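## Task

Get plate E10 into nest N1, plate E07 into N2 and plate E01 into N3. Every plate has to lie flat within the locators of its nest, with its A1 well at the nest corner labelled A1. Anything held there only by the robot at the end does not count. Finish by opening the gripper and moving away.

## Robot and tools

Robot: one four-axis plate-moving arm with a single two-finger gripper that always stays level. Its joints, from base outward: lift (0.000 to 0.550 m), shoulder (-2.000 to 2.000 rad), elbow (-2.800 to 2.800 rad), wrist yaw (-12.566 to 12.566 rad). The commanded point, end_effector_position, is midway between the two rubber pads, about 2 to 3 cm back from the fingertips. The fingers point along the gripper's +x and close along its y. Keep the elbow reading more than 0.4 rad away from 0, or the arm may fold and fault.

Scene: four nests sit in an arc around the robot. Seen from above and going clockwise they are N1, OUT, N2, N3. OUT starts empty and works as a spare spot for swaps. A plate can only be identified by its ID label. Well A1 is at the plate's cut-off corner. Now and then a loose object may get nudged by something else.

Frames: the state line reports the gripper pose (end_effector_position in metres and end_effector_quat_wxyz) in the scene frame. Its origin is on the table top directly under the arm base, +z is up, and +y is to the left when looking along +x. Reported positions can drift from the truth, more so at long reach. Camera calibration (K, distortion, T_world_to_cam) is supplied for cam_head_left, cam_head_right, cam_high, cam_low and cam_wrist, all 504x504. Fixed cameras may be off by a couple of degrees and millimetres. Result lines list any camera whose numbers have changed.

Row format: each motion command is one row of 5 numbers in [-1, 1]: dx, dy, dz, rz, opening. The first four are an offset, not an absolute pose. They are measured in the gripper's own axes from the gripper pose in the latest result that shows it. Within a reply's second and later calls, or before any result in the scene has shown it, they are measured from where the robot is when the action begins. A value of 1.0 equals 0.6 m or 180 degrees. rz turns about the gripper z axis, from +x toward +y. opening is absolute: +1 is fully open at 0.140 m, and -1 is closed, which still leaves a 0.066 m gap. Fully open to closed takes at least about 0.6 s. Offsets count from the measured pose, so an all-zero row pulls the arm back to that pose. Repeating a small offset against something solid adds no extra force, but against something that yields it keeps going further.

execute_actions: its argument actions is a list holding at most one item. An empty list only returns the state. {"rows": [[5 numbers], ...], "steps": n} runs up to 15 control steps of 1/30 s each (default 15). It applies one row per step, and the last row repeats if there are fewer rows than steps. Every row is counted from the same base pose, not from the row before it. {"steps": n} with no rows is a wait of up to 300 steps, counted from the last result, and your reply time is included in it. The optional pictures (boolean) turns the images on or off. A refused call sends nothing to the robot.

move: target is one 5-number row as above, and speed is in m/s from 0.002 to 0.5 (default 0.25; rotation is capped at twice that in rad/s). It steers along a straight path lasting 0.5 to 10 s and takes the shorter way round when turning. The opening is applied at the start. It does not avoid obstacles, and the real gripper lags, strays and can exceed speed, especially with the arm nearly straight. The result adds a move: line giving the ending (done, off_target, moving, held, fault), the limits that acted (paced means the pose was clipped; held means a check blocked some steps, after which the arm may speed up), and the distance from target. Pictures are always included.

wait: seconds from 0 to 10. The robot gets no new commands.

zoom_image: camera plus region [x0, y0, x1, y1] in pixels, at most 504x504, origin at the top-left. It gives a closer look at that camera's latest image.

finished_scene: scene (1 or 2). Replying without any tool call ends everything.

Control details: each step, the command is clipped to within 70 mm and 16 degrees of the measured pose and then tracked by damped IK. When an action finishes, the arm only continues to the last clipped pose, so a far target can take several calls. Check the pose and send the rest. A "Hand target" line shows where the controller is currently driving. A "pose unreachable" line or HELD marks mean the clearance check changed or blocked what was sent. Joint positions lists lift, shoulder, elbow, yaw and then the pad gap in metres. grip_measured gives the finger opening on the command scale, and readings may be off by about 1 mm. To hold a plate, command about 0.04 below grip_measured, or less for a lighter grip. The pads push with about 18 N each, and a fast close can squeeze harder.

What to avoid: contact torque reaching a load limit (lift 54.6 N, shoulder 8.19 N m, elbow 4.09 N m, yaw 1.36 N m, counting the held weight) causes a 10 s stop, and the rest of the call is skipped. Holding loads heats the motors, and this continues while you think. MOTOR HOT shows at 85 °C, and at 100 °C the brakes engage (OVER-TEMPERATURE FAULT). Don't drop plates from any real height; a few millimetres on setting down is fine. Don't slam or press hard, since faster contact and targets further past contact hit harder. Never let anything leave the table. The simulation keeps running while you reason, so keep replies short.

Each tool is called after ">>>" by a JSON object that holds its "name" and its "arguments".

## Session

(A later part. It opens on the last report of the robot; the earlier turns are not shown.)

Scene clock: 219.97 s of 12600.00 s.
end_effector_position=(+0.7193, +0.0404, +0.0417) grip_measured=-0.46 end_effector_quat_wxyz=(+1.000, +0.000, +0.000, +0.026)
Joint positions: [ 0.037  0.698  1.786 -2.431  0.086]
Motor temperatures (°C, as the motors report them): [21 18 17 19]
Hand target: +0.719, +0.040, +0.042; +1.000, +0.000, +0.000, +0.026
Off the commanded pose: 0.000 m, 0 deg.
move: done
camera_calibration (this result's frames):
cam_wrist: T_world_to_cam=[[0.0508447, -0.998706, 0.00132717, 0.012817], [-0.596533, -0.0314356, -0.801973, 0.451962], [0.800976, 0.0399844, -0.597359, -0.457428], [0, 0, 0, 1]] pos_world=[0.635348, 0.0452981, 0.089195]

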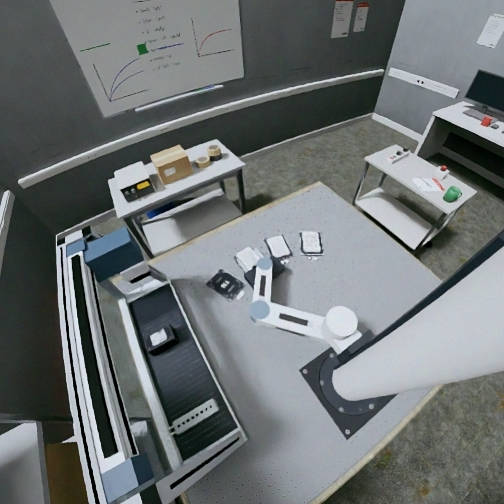

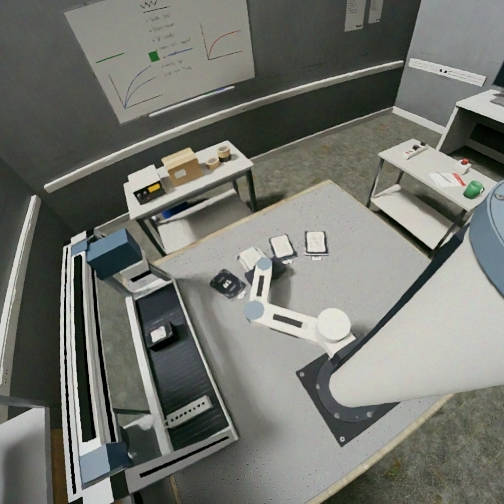

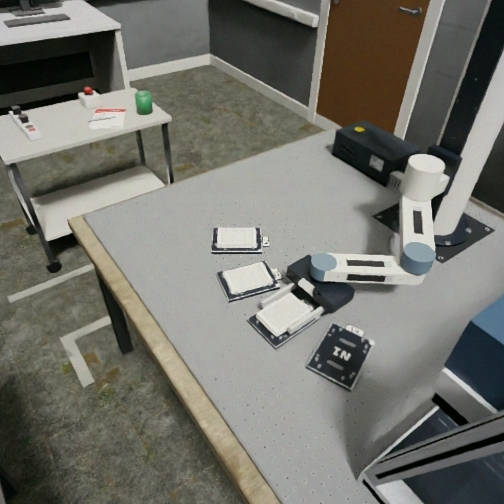

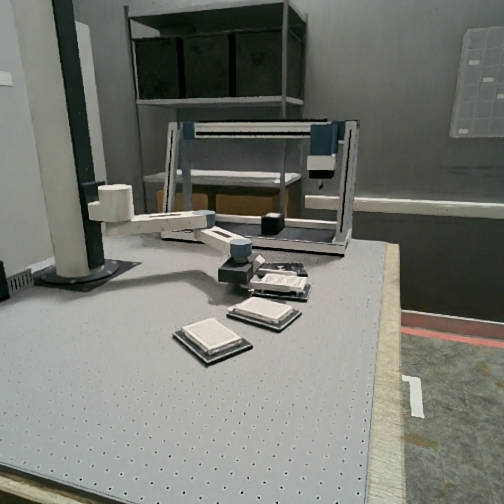

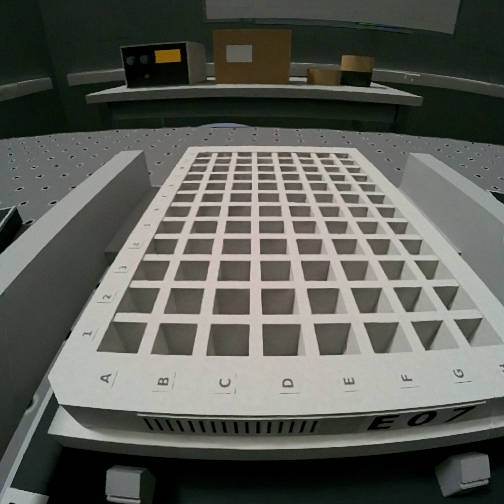

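>>> {"name": "move", "arguments": {"target": [0,0,-0.0195,0,-0.51], "speed": 0.02}}

Scene clock: 227.00 s of 12600.00 s.
end_effector_position=(+0.7193, +0.0408, +0.0300) grip_measured=-0.46 end_effector_quat_wxyz=(+1.000, +0.000, +0.000, +0.027)
Joint positions: [ 0.025  0.698  1.786 -2.43   0.086]
Motor temperatures (°C, as the motors report them): [21 18 17 19]
Hand target: +0.719, +0.040, +0.030; +1.000, +0.000, +0.000, +0.026
Off the commanded pose: 0.000 m, 0 deg.
After step 90, 3.23 s passed at rest.
move: done
camera_calibration (this result's frames):
cam_wrist: T_world_to_cam=[[0.0525127, -0.998619, 0.00132717, 0.011975], [-0.59648, -0.0324319, -0.801973, 0.442524], [0.800909, 0.0413221, -0.597359, -0.46442], [0, 0, 0, 1]] pos_world=[0.635286, 0.0455012, 0.0774503]

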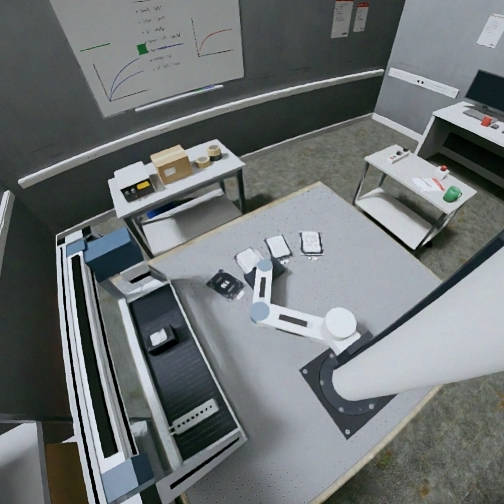

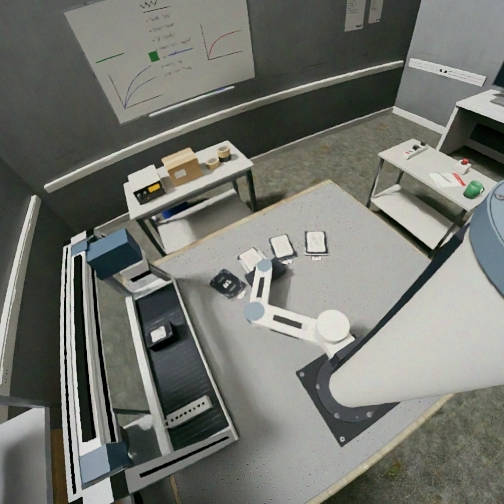

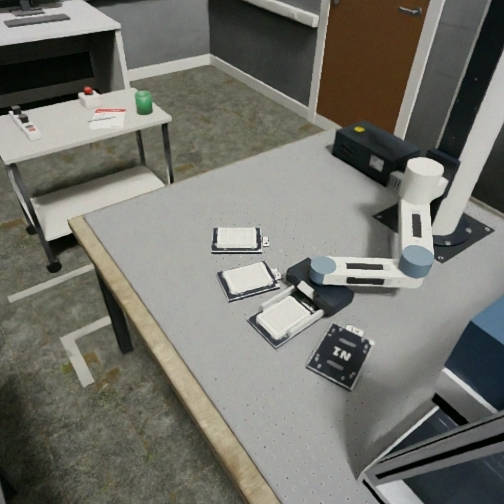

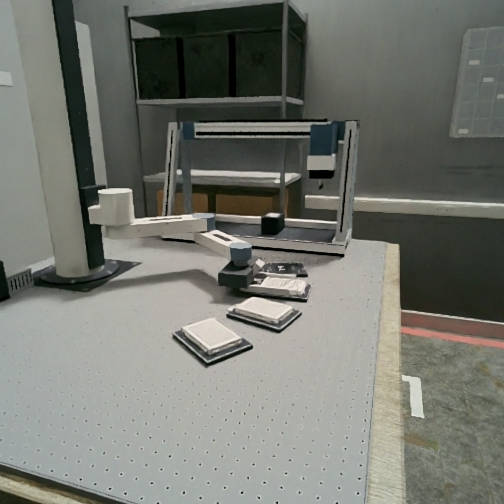

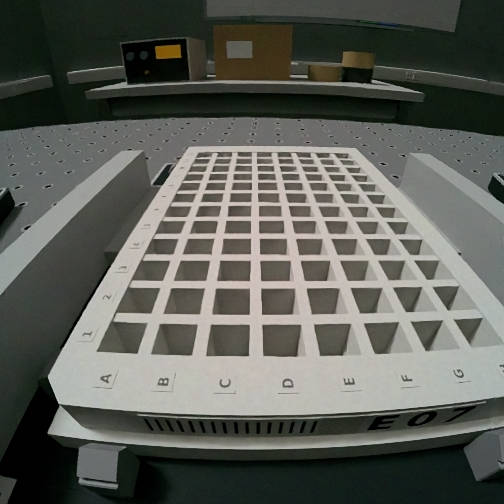

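>>> {"name": "move", "arguments": {"target": [0,0,0,0,0]}}

>>> {"name": "move", "arguments": {"target": [0,0,0.07,0,0]}}

>>> {"name": "move", "arguments": {"target": [-0.171,-0.574,0,-0.2083,0], "speed": 0.4}}

>>> {"name": "move", "arguments": {"target": [0,0,-0.07,0,-0.3], "speed": 0.12}}

>>> {"name": "execute_actions", "arguments": {"actions": [{"rows":[[0,0,0,0,-0.38],[0,0,0,0,-0.38],[0,0,0,0,-0.38],[0,0,0,0,-0.44],[0,0,0,0,-0.44],[0,0,0,0,-0.44],[0,0,0,0,-0.51]],"steps":15}]}}

Scene clock: 236.83 s of 12600.00 s.
end_effector_position=(+0.7192, +0.0409, +0.0300) grip_measured=+0.00 end_effector_quat_wxyz=(+1.000, +0.000, +0.000, +0.027)
Joint positions: [ 0.025  0.698  1.786 -2.43   0.103]
Motor temperatures (°C, as the motors report them): [21 18 17 19]
Hand target: +0.719, +0.041, +0.030; +1.000, +0.000, +0.000, +0.027
Off the commanded pose: 0.000 m, 0 deg.
After step 90, 6.13 s passed at rest.
move: done
camera_calibration (this result's frames):
cam_wrist: T_world_to_cam=[[0.0527809, -0.998605, 0.00132717, 0.0118581], [-0.596471, -0.0325921, -0.801973, 0.442522], [0.800897, 0.0415372, -0.597359, -0.464416], [0, 0, 0, 1]] pos_world=[0.635275, 0.0455548, 0.0774521]

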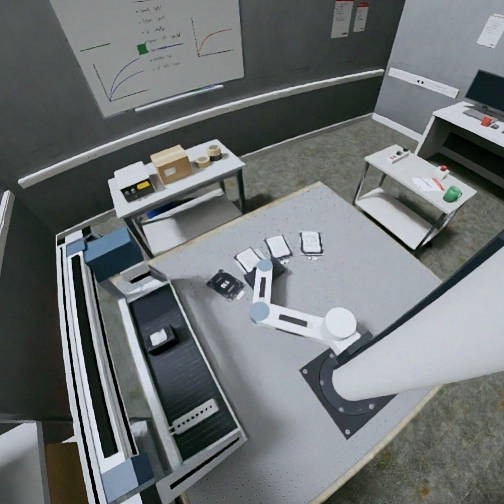

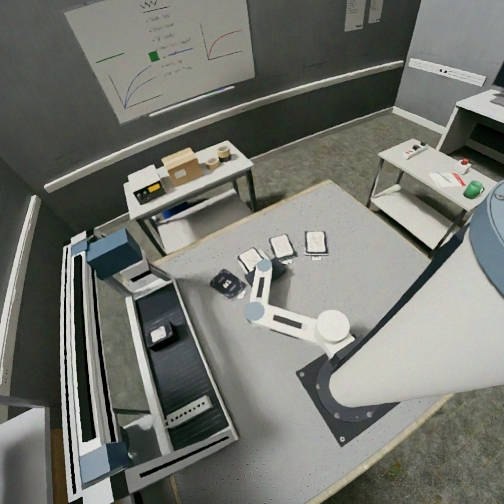

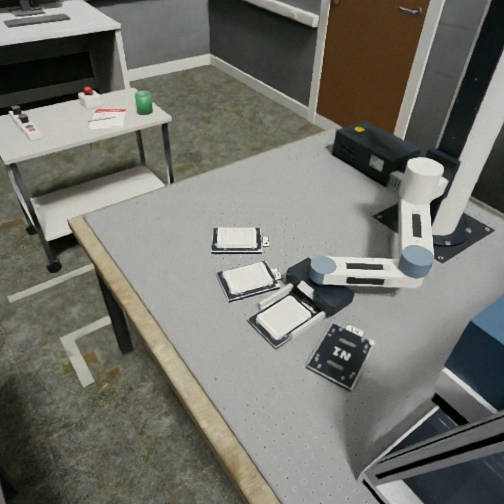

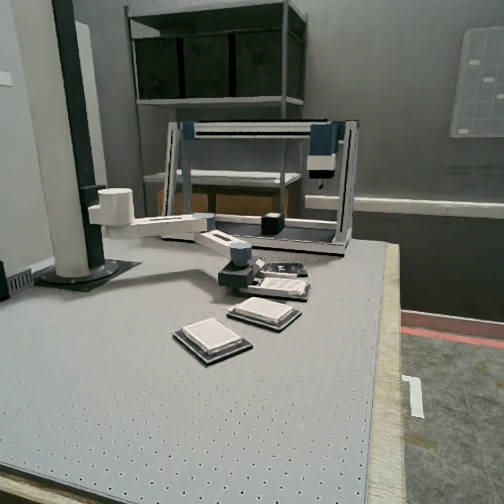

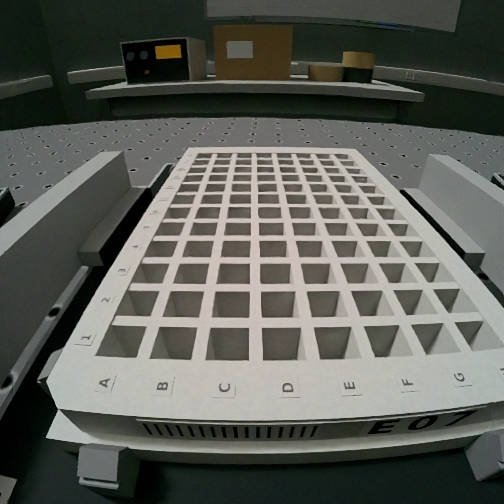

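Scene clock: 237.53 s of 12600.00 s.
end_effector_position=(+0.7193, +0.0409, +0.0720) grip_measured=+0.00 end_effector_quat_wxyz=(+1.000, +0.000, +0.000, +0.027)
Joint positions: [ 0.067  0.698  1.786 -2.43   0.103]
Motor temperatures (°C, as the motors report them): [21 18 17 19]
Hand target: +0.719, +0.041, +0.072; +1.000, +0.000, +0.000, +0.027
Off the commanded pose: 0.000 m, 0 deg.
move: done
camera_calibration (this result's frames):
cam_wrist: T_world_to_cam=[[0.0528166, -0.998603, 0.00132717, 0.0117879], [-0.59647, -0.0326134, -0.801973, 0.476241], [0.800896, 0.0415659, -0.597359, -0.439307], [0, 0, 0, 1]] pos_world=[0.63528, 0.0455635, 0.119493]

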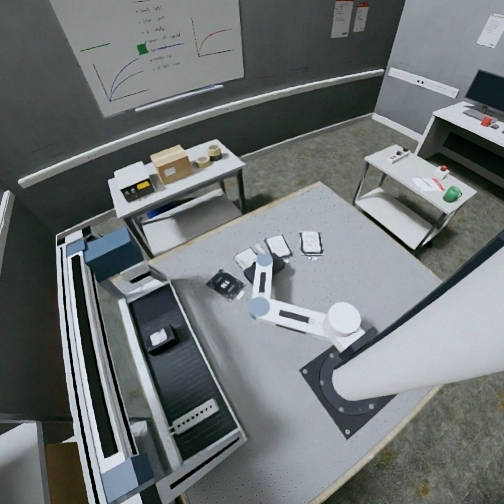

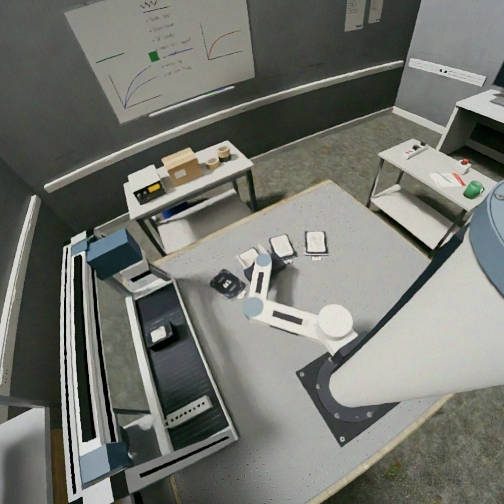

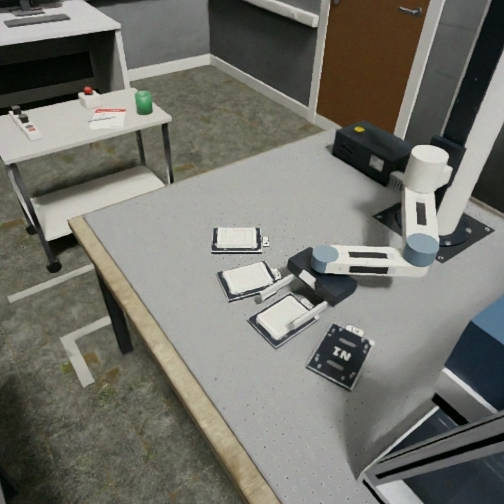

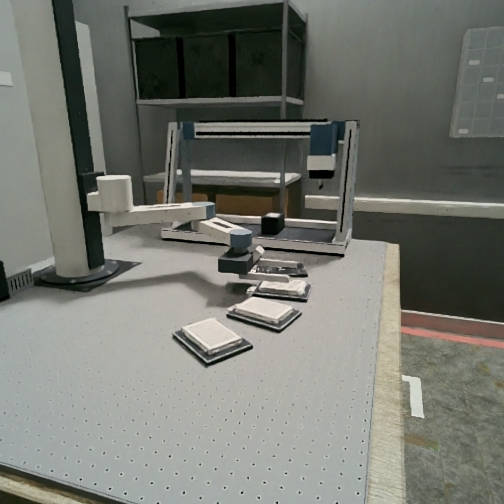

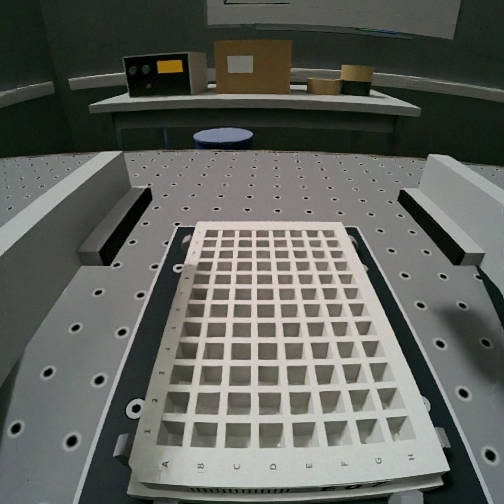

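Scene clock: 238.93 s of 12600.00 s.
end_effector_position=(+0.6353, -0.3086, +0.0720) grip_measured=+0.00 end_effector_quat_wxyz=(+0.955, +0.000, +0.000, -0.296)
Joint positions: [ 0.067  0.006  1.838 -2.444  0.103]
Motor temperatures (°C, as the motors report them): [21 18 17 19]
Hand target: +0.635, -0.309, +0.072; +0.955, +0.000, +0.000, -0.296
Off the commanded pose: 0.000 m, 0 deg.
move: done
camera_calibration (this result's frames):
cam_wrist: T_world_to_cam=[[-0.565927, -0.824455, 0.00132717, 0.114047], [-0.493099, 0.337184, -0.801973, 0.463214], [0.660743, -0.454512, -0.597359, -0.421582], [0, 0, 0, 1]] pos_world=[0.571509, -0.253776, 0.119497]

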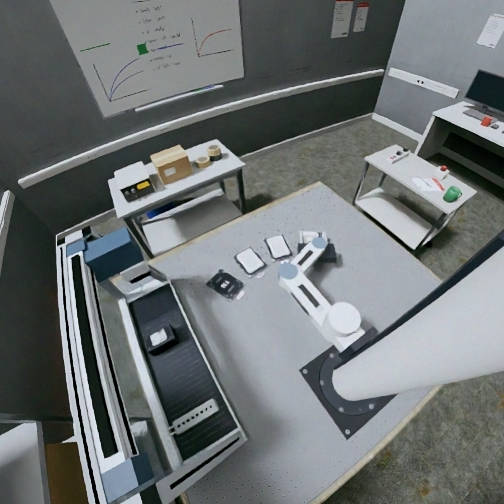

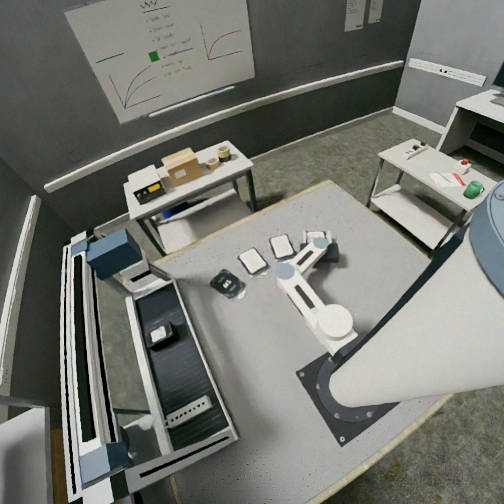

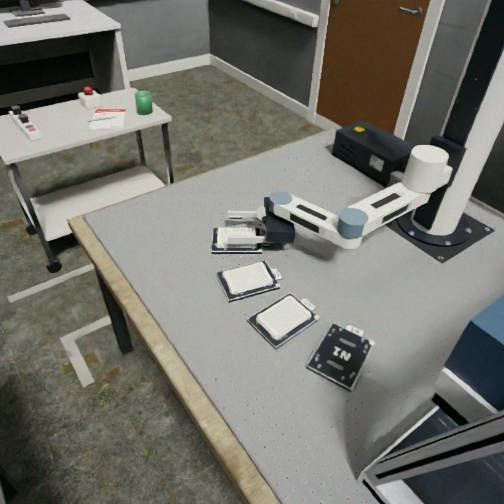

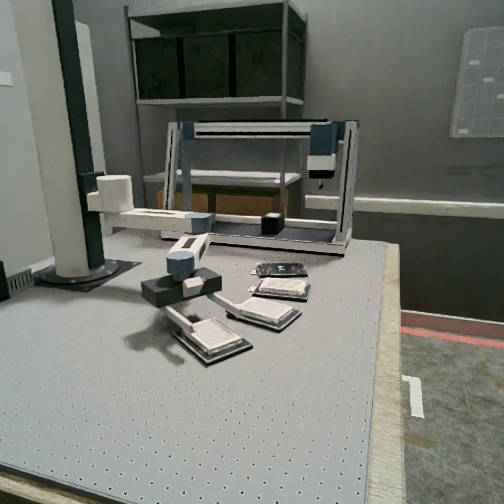

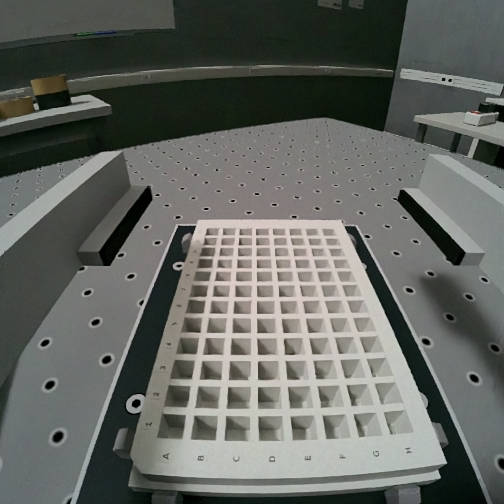

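Scene clock: 239.67 s of 12600.00 s.
end_effector_position=(+0.6353, -0.3086, +0.0300) grip_measured=-0.30 end_effector_quat_wxyz=(+0.955, +0.000, +0.000, -0.296)
Joint positions: [ 0.025  0.006  1.838 -2.444  0.092]
Motor temperatures (°C, as the motors report them): [21 18 17 19]
Hand target: +0.635, -0.309, +0.030; +0.955, +0.000, +0.000, -0.296
Off the commanded pose: 0.000 m, 0 deg.
move: done
camera_calibration (this result's frames):
cam_wrist: T_world_to_cam=[[-0.565968, -0.824426, 0.00132717, 0.11412], [-0.493082, 0.337209, -0.801973, 0.429492], [0.66072, -0.454545, -0.597359, -0.446687], [0, 0, 0, 1]] pos_world=[0.571497, -0.253785, 0.0774568]

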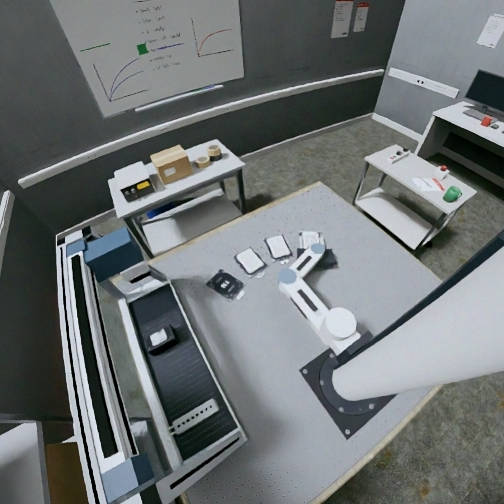

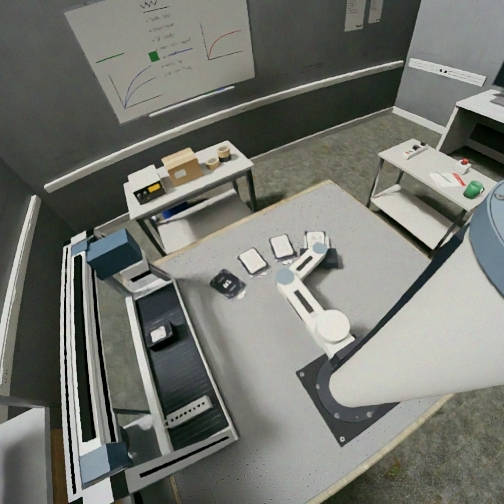

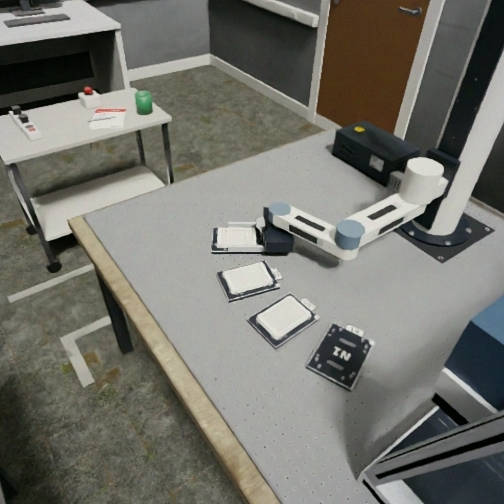

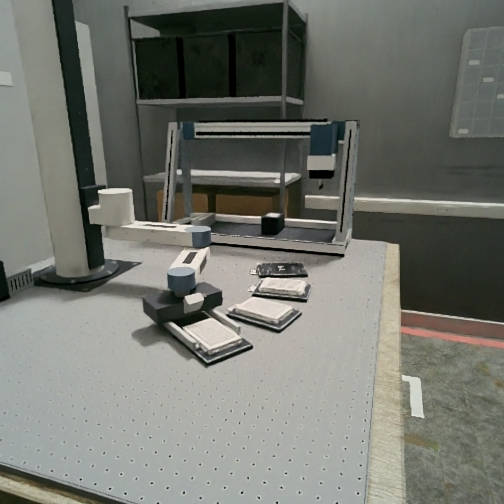

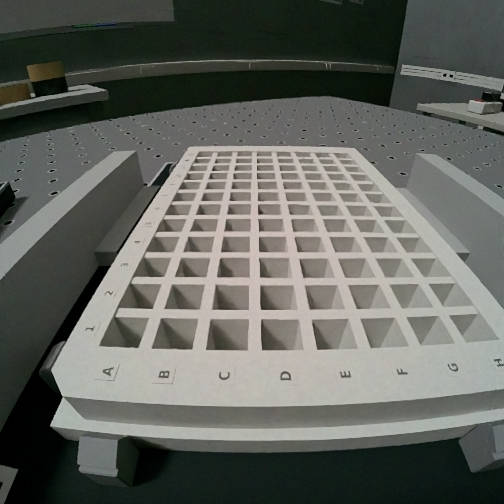

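Scene clock: 240.17 s of 12600.00 s.
end_effector_position=(+0.6354, -0.3085, +0.0300) grip_measured=-0.46 end_effector_quat_wxyz=(+0.955, +0.000, +0.000, -0.295)
Joint positions: [ 0.025  0.006  1.839 -2.444  0.086]
Motor temperatures (°C, as the motors report them): [21 18 17 19]
Hand target: +0.635, -0.309, +0.030; +0.955, +0.000, +0.000, -0.296
Off the commanded pose: 0.000 m, 0 deg.
Steps of this call (steps 1 to 15: all 15 steps of this action). Readings (end_effector_position):
1: (+0.6353, -0.3086, +0.0300)
2: (+0.6353, -0.3086, +0.0300)
4: (+0.6353, -0.3086, +0.0300)
8: (+0.6354, -0.3085, +0.0300)
15: the state above
camera_calibration (this result's frames):
cam_wrist: T_world_to_cam=[[-0.565416, -0.824805, 0.00132717, 0.113809], [-0.493307, 0.336879, -0.801973, 0.429547], [0.661024, -0.454103, -0.597359, -0.446762], [0, 0, 0, 1]] pos_world=[0.571568, -0.253711, 0.0774569]

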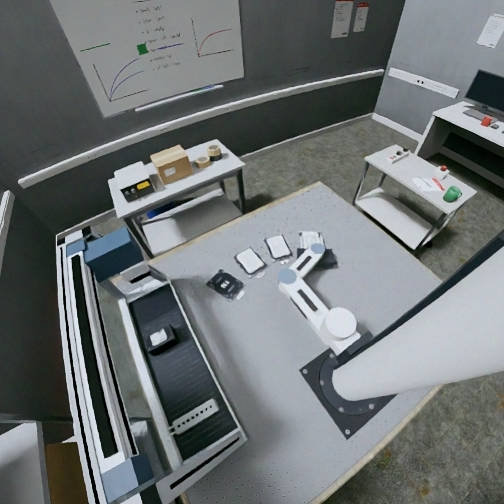

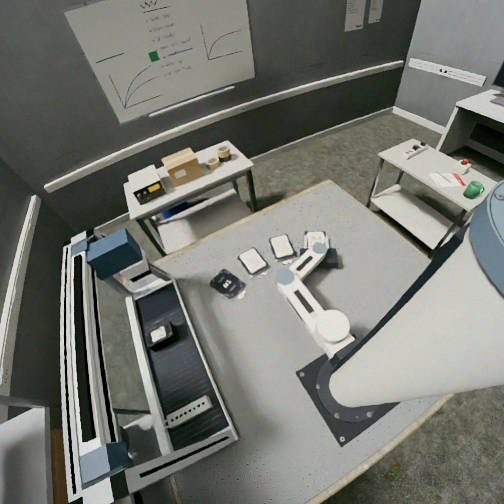

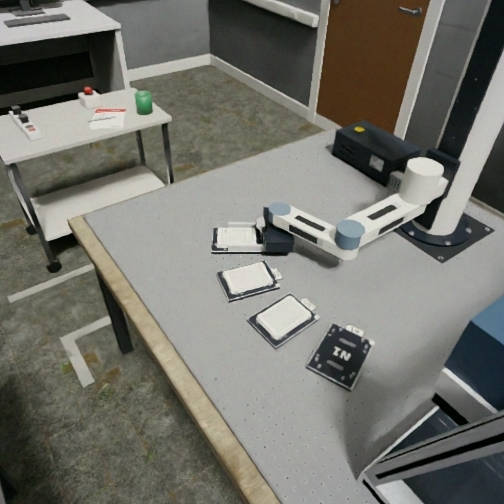

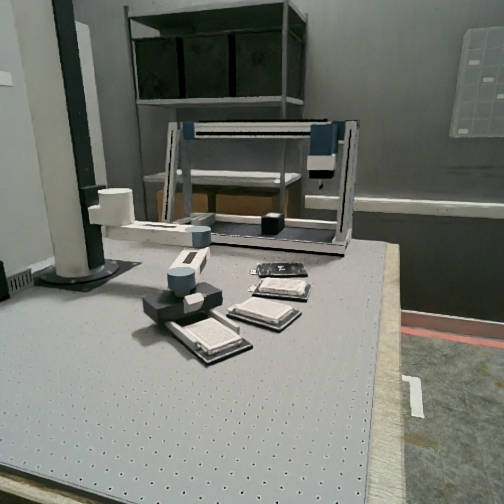

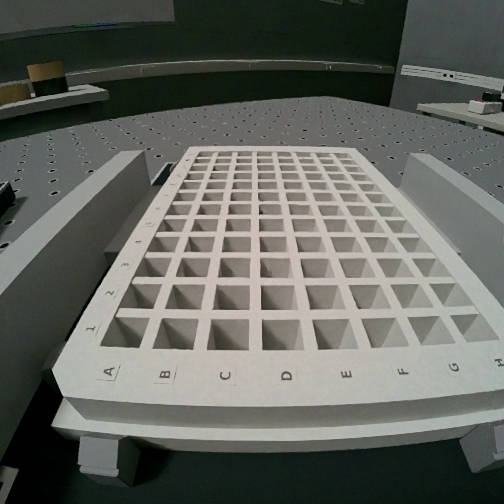

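>>> {"name": "move", "arguments": {"target": [0,0,0.07,0,-0.51], "speed": 0.15}}

>>> {"name": "move", "arguments": {"target": [-0.4502,0.752,0,0.3144,-0.51], "speed": 0.3}}

>>> {"name": "move", "arguments": {"target": [0,0,-0.05,0,-0.51], "speed": 0.1}}

>>> {"name": "move", "arguments": {"target": [0,0,-0.0195,0,-0.51], "speed": 0.02}}

Scene clock: 252.93 s of 12600.00 s.
end_effector_position=(+0.6354, -0.3085, +0.0720) grip_measured=-0.46 end_effector_quat_wxyz=(+0.955, +0.000, +0.000, -0.295)
Joint positions: [ 0.067  0.006  1.839 -2.444  0.086]
Motor temperatures (°C, as the motors report them): [21 18 17 19]
Hand target: +0.635, -0.309, +0.072; +0.955, +0.000, +0.000, -0.295
Off the commanded pose: 0.000 m, 0 deg.
After step 90, 9.03 s passed at rest.
move: done
camera_calibration (this result's frames):
cam_wrist: T_world_to_cam=[[-0.565384, -0.824827, 0.00132717, 0.113739], [-0.49332, 0.33686, -0.801973, 0.463258], [0.661041, -0.454077, -0.597359, -0.421663], [0, 0, 0, 1]] pos_world=[0.571578, -0.253706, 0.119485]

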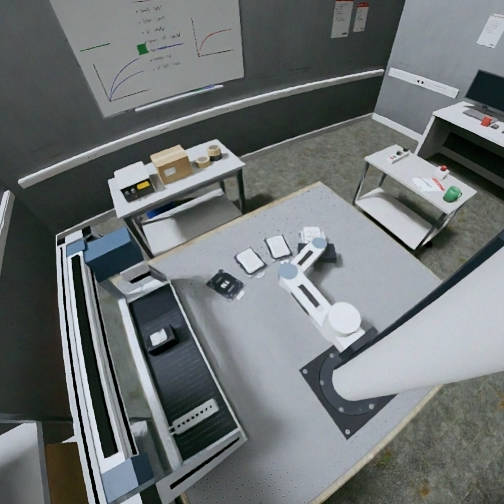

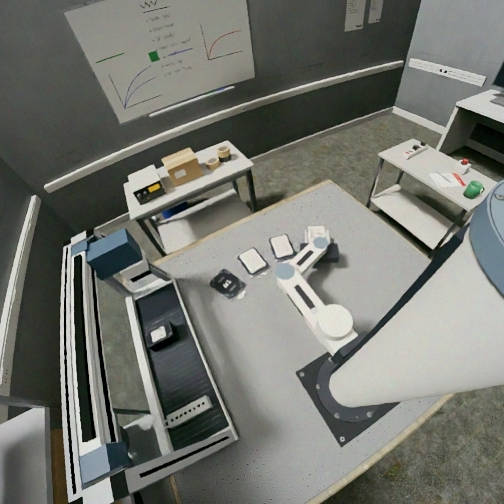

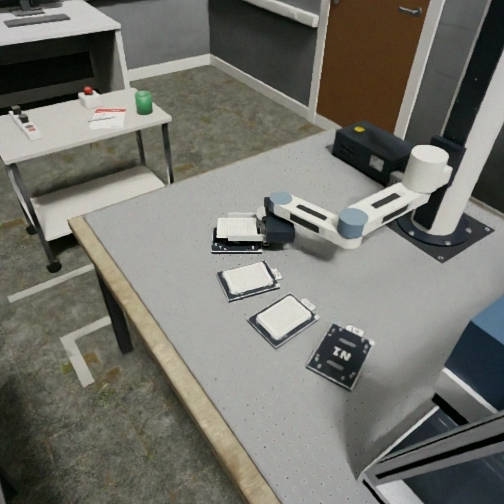

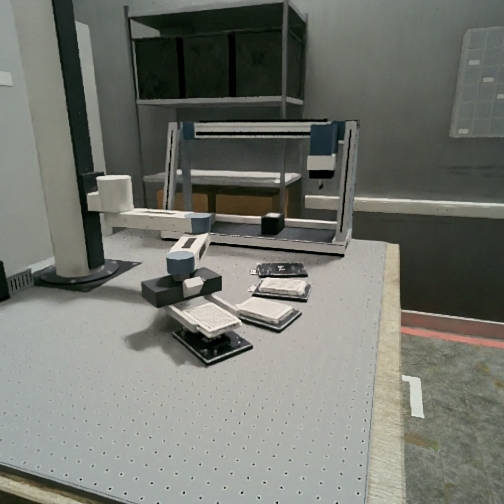

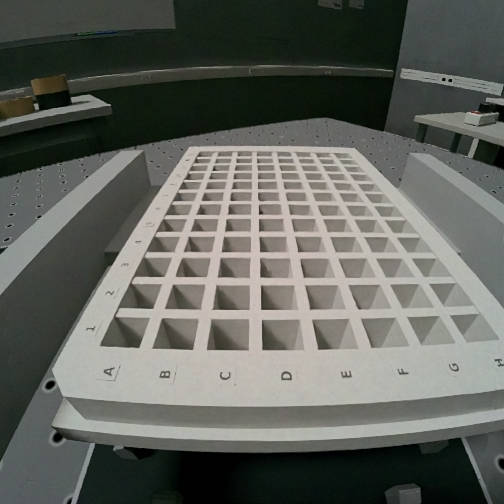

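Scene clock: 255.07 s of 12600.00 s.
end_effector_position=(+0.6671, +0.2166, +0.0720) grip_measured=-0.46 end_effector_quat_wxyz=(+0.981, +0.000, +0.000, +0.193)
Joint positions: [ 0.067  1.061  1.736 -2.409  0.086]
Motor temperatures (°C, as the motors report them): [21 18 17 19]
Hand target: +0.667, +0.216, +0.072; +0.981, +0.000, +0.000, +0.193
Off the commanded pose: 0.000 m, 0 deg.
move: done
camera_calibration (this result's frames):
cam_wrist: T_world_to_cam=[[0.377823, -0.925877, 0.00132717, -0.0425618], [-0.55268, -0.226682, -0.801973, 0.463663], [0.742829, 0.30227, -0.597359, -0.422566], [0, 0, 0, 1]] pos_world=[0.586232, 0.193426, 0.119478]

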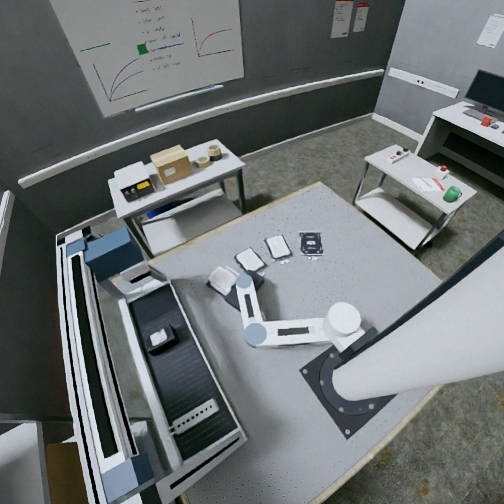

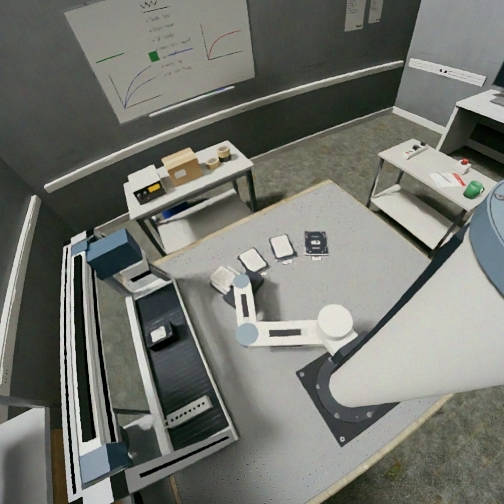

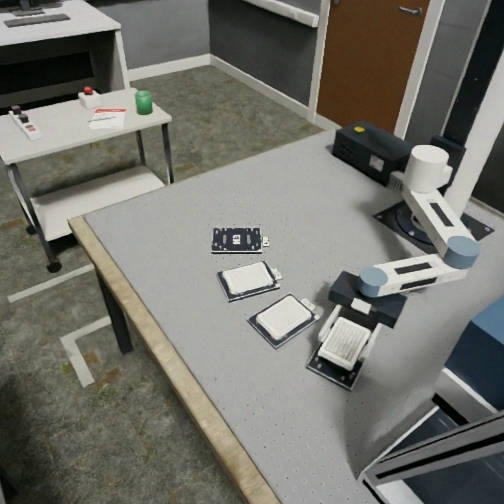

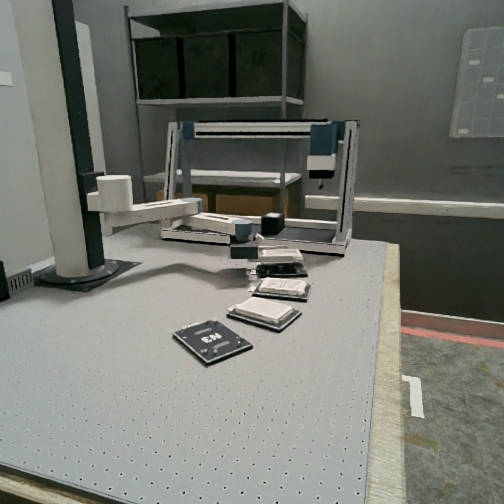

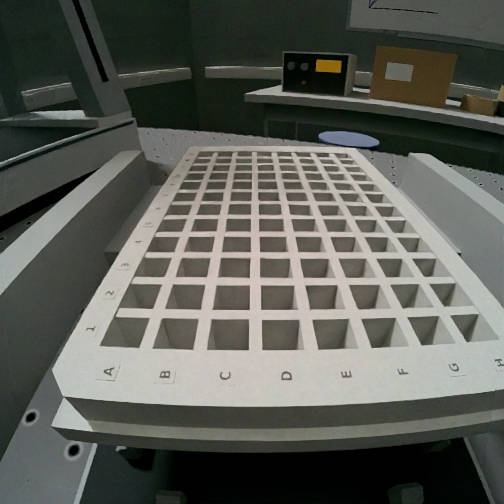

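Scene clock: 255.77 s of 12600.00 s.
end_effector_position=(+0.6671, +0.2166, +0.0419) grip_measured=-0.46 end_effector_quat_wxyz=(+0.981, +0.000, +0.000, +0.193)
Joint positions: [ 0.037  1.061  1.736 -2.409  0.086]
Motor temperatures (°C, as the motors report them): [21 18 17 19]
Hand target: +0.667, +0.217, +0.042; +0.981, +0.000, +0.000, +0.193
Off the commanded pose: 0.000 m, 0 deg.
move: done
camera_calibration (this result's frames):
cam_wrist: T_world_to_cam=[[0.377812, -0.925881, 0.00132717, -0.0425148], [-0.552682, -0.226676, -0.801973, 0.439559], [0.742832, 0.302262, -0.597359, -0.440516], [0, 0, 0, 1]] pos_world=[0.586229, 0.193425, 0.089425]

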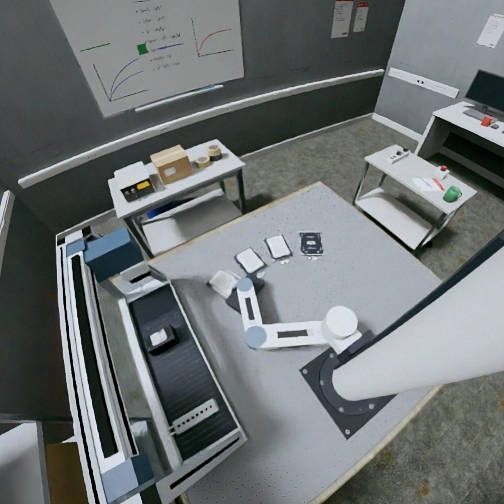

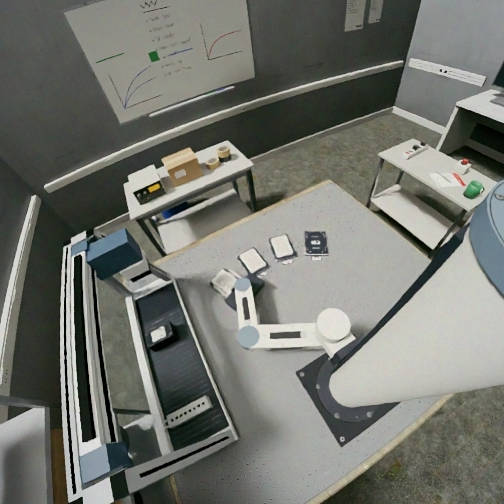

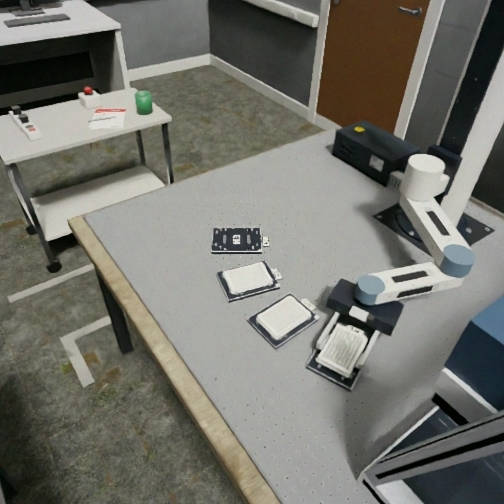

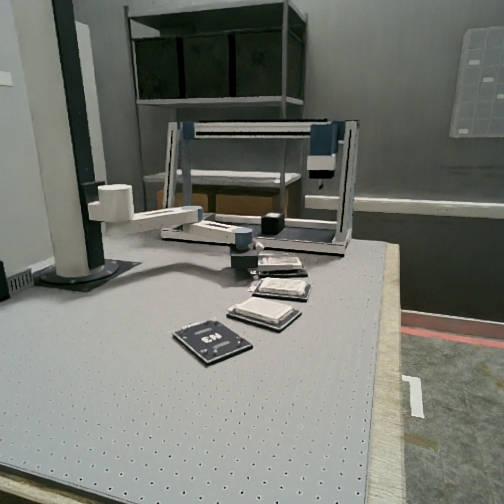

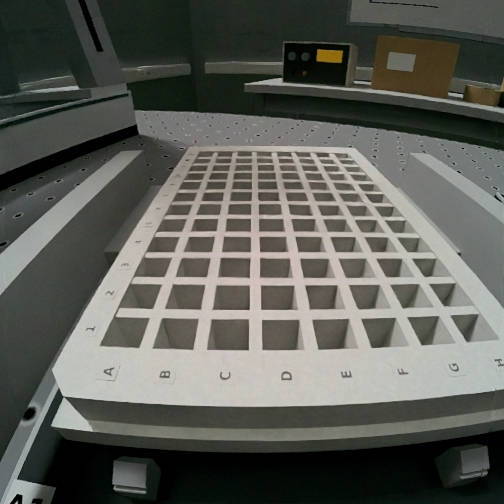

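Scene clock: 256.57 s of 12600.00 s.
end_effector_position=(+0.6671, +0.2165, +0.0302) grip_measured=-0.46 end_effector_quat_wxyz=(+0.981, +0.000, +0.000, +0.193)
Joint positions: [ 0.025  1.061  1.736 -2.409  0.086]
Motor temperatures (°C, as the motors report them): [21 18 17 19]
Hand target: +0.667, +0.217, +0.030; +0.981, +0.000, +0.000, +0.193
Off the commanded pose: 0.000 m, 0 deg.
move: done
camera_calibration (this result's frames):
cam_wrist: T_world_to_cam=[[0.377685, -0.925933, 0.00132717, -0.0424515], [-0.552714, -0.226599, -0.801973, 0.430126], [0.742874, 0.302159, -0.597359, -0.447529], [0, 0, 0, 1]] pos_world=[0.586228, 0.193384, 0.07767]

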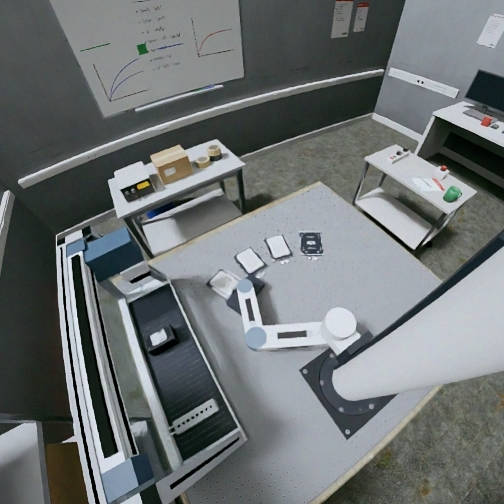

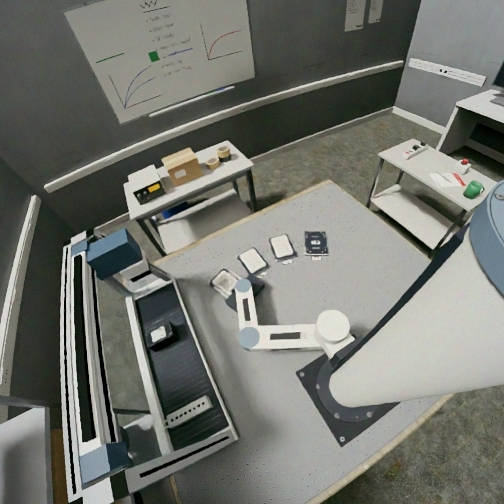

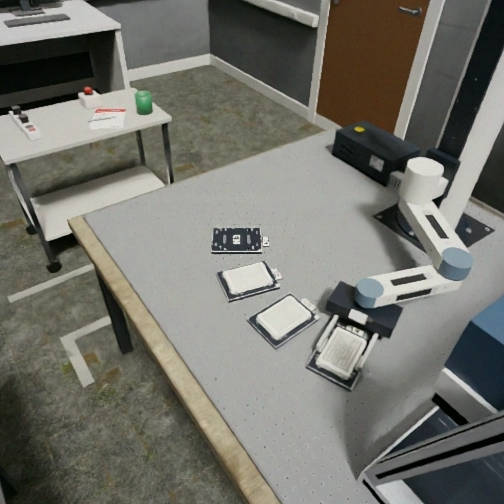

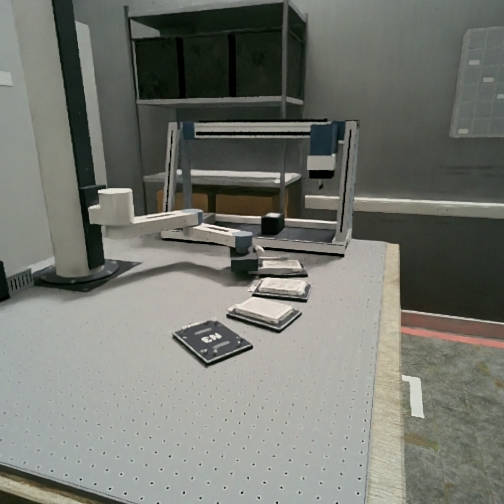

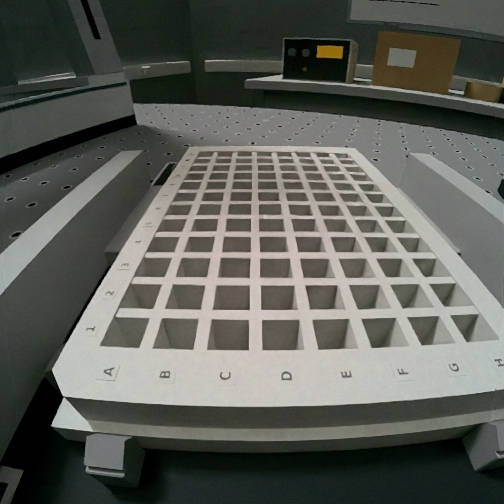

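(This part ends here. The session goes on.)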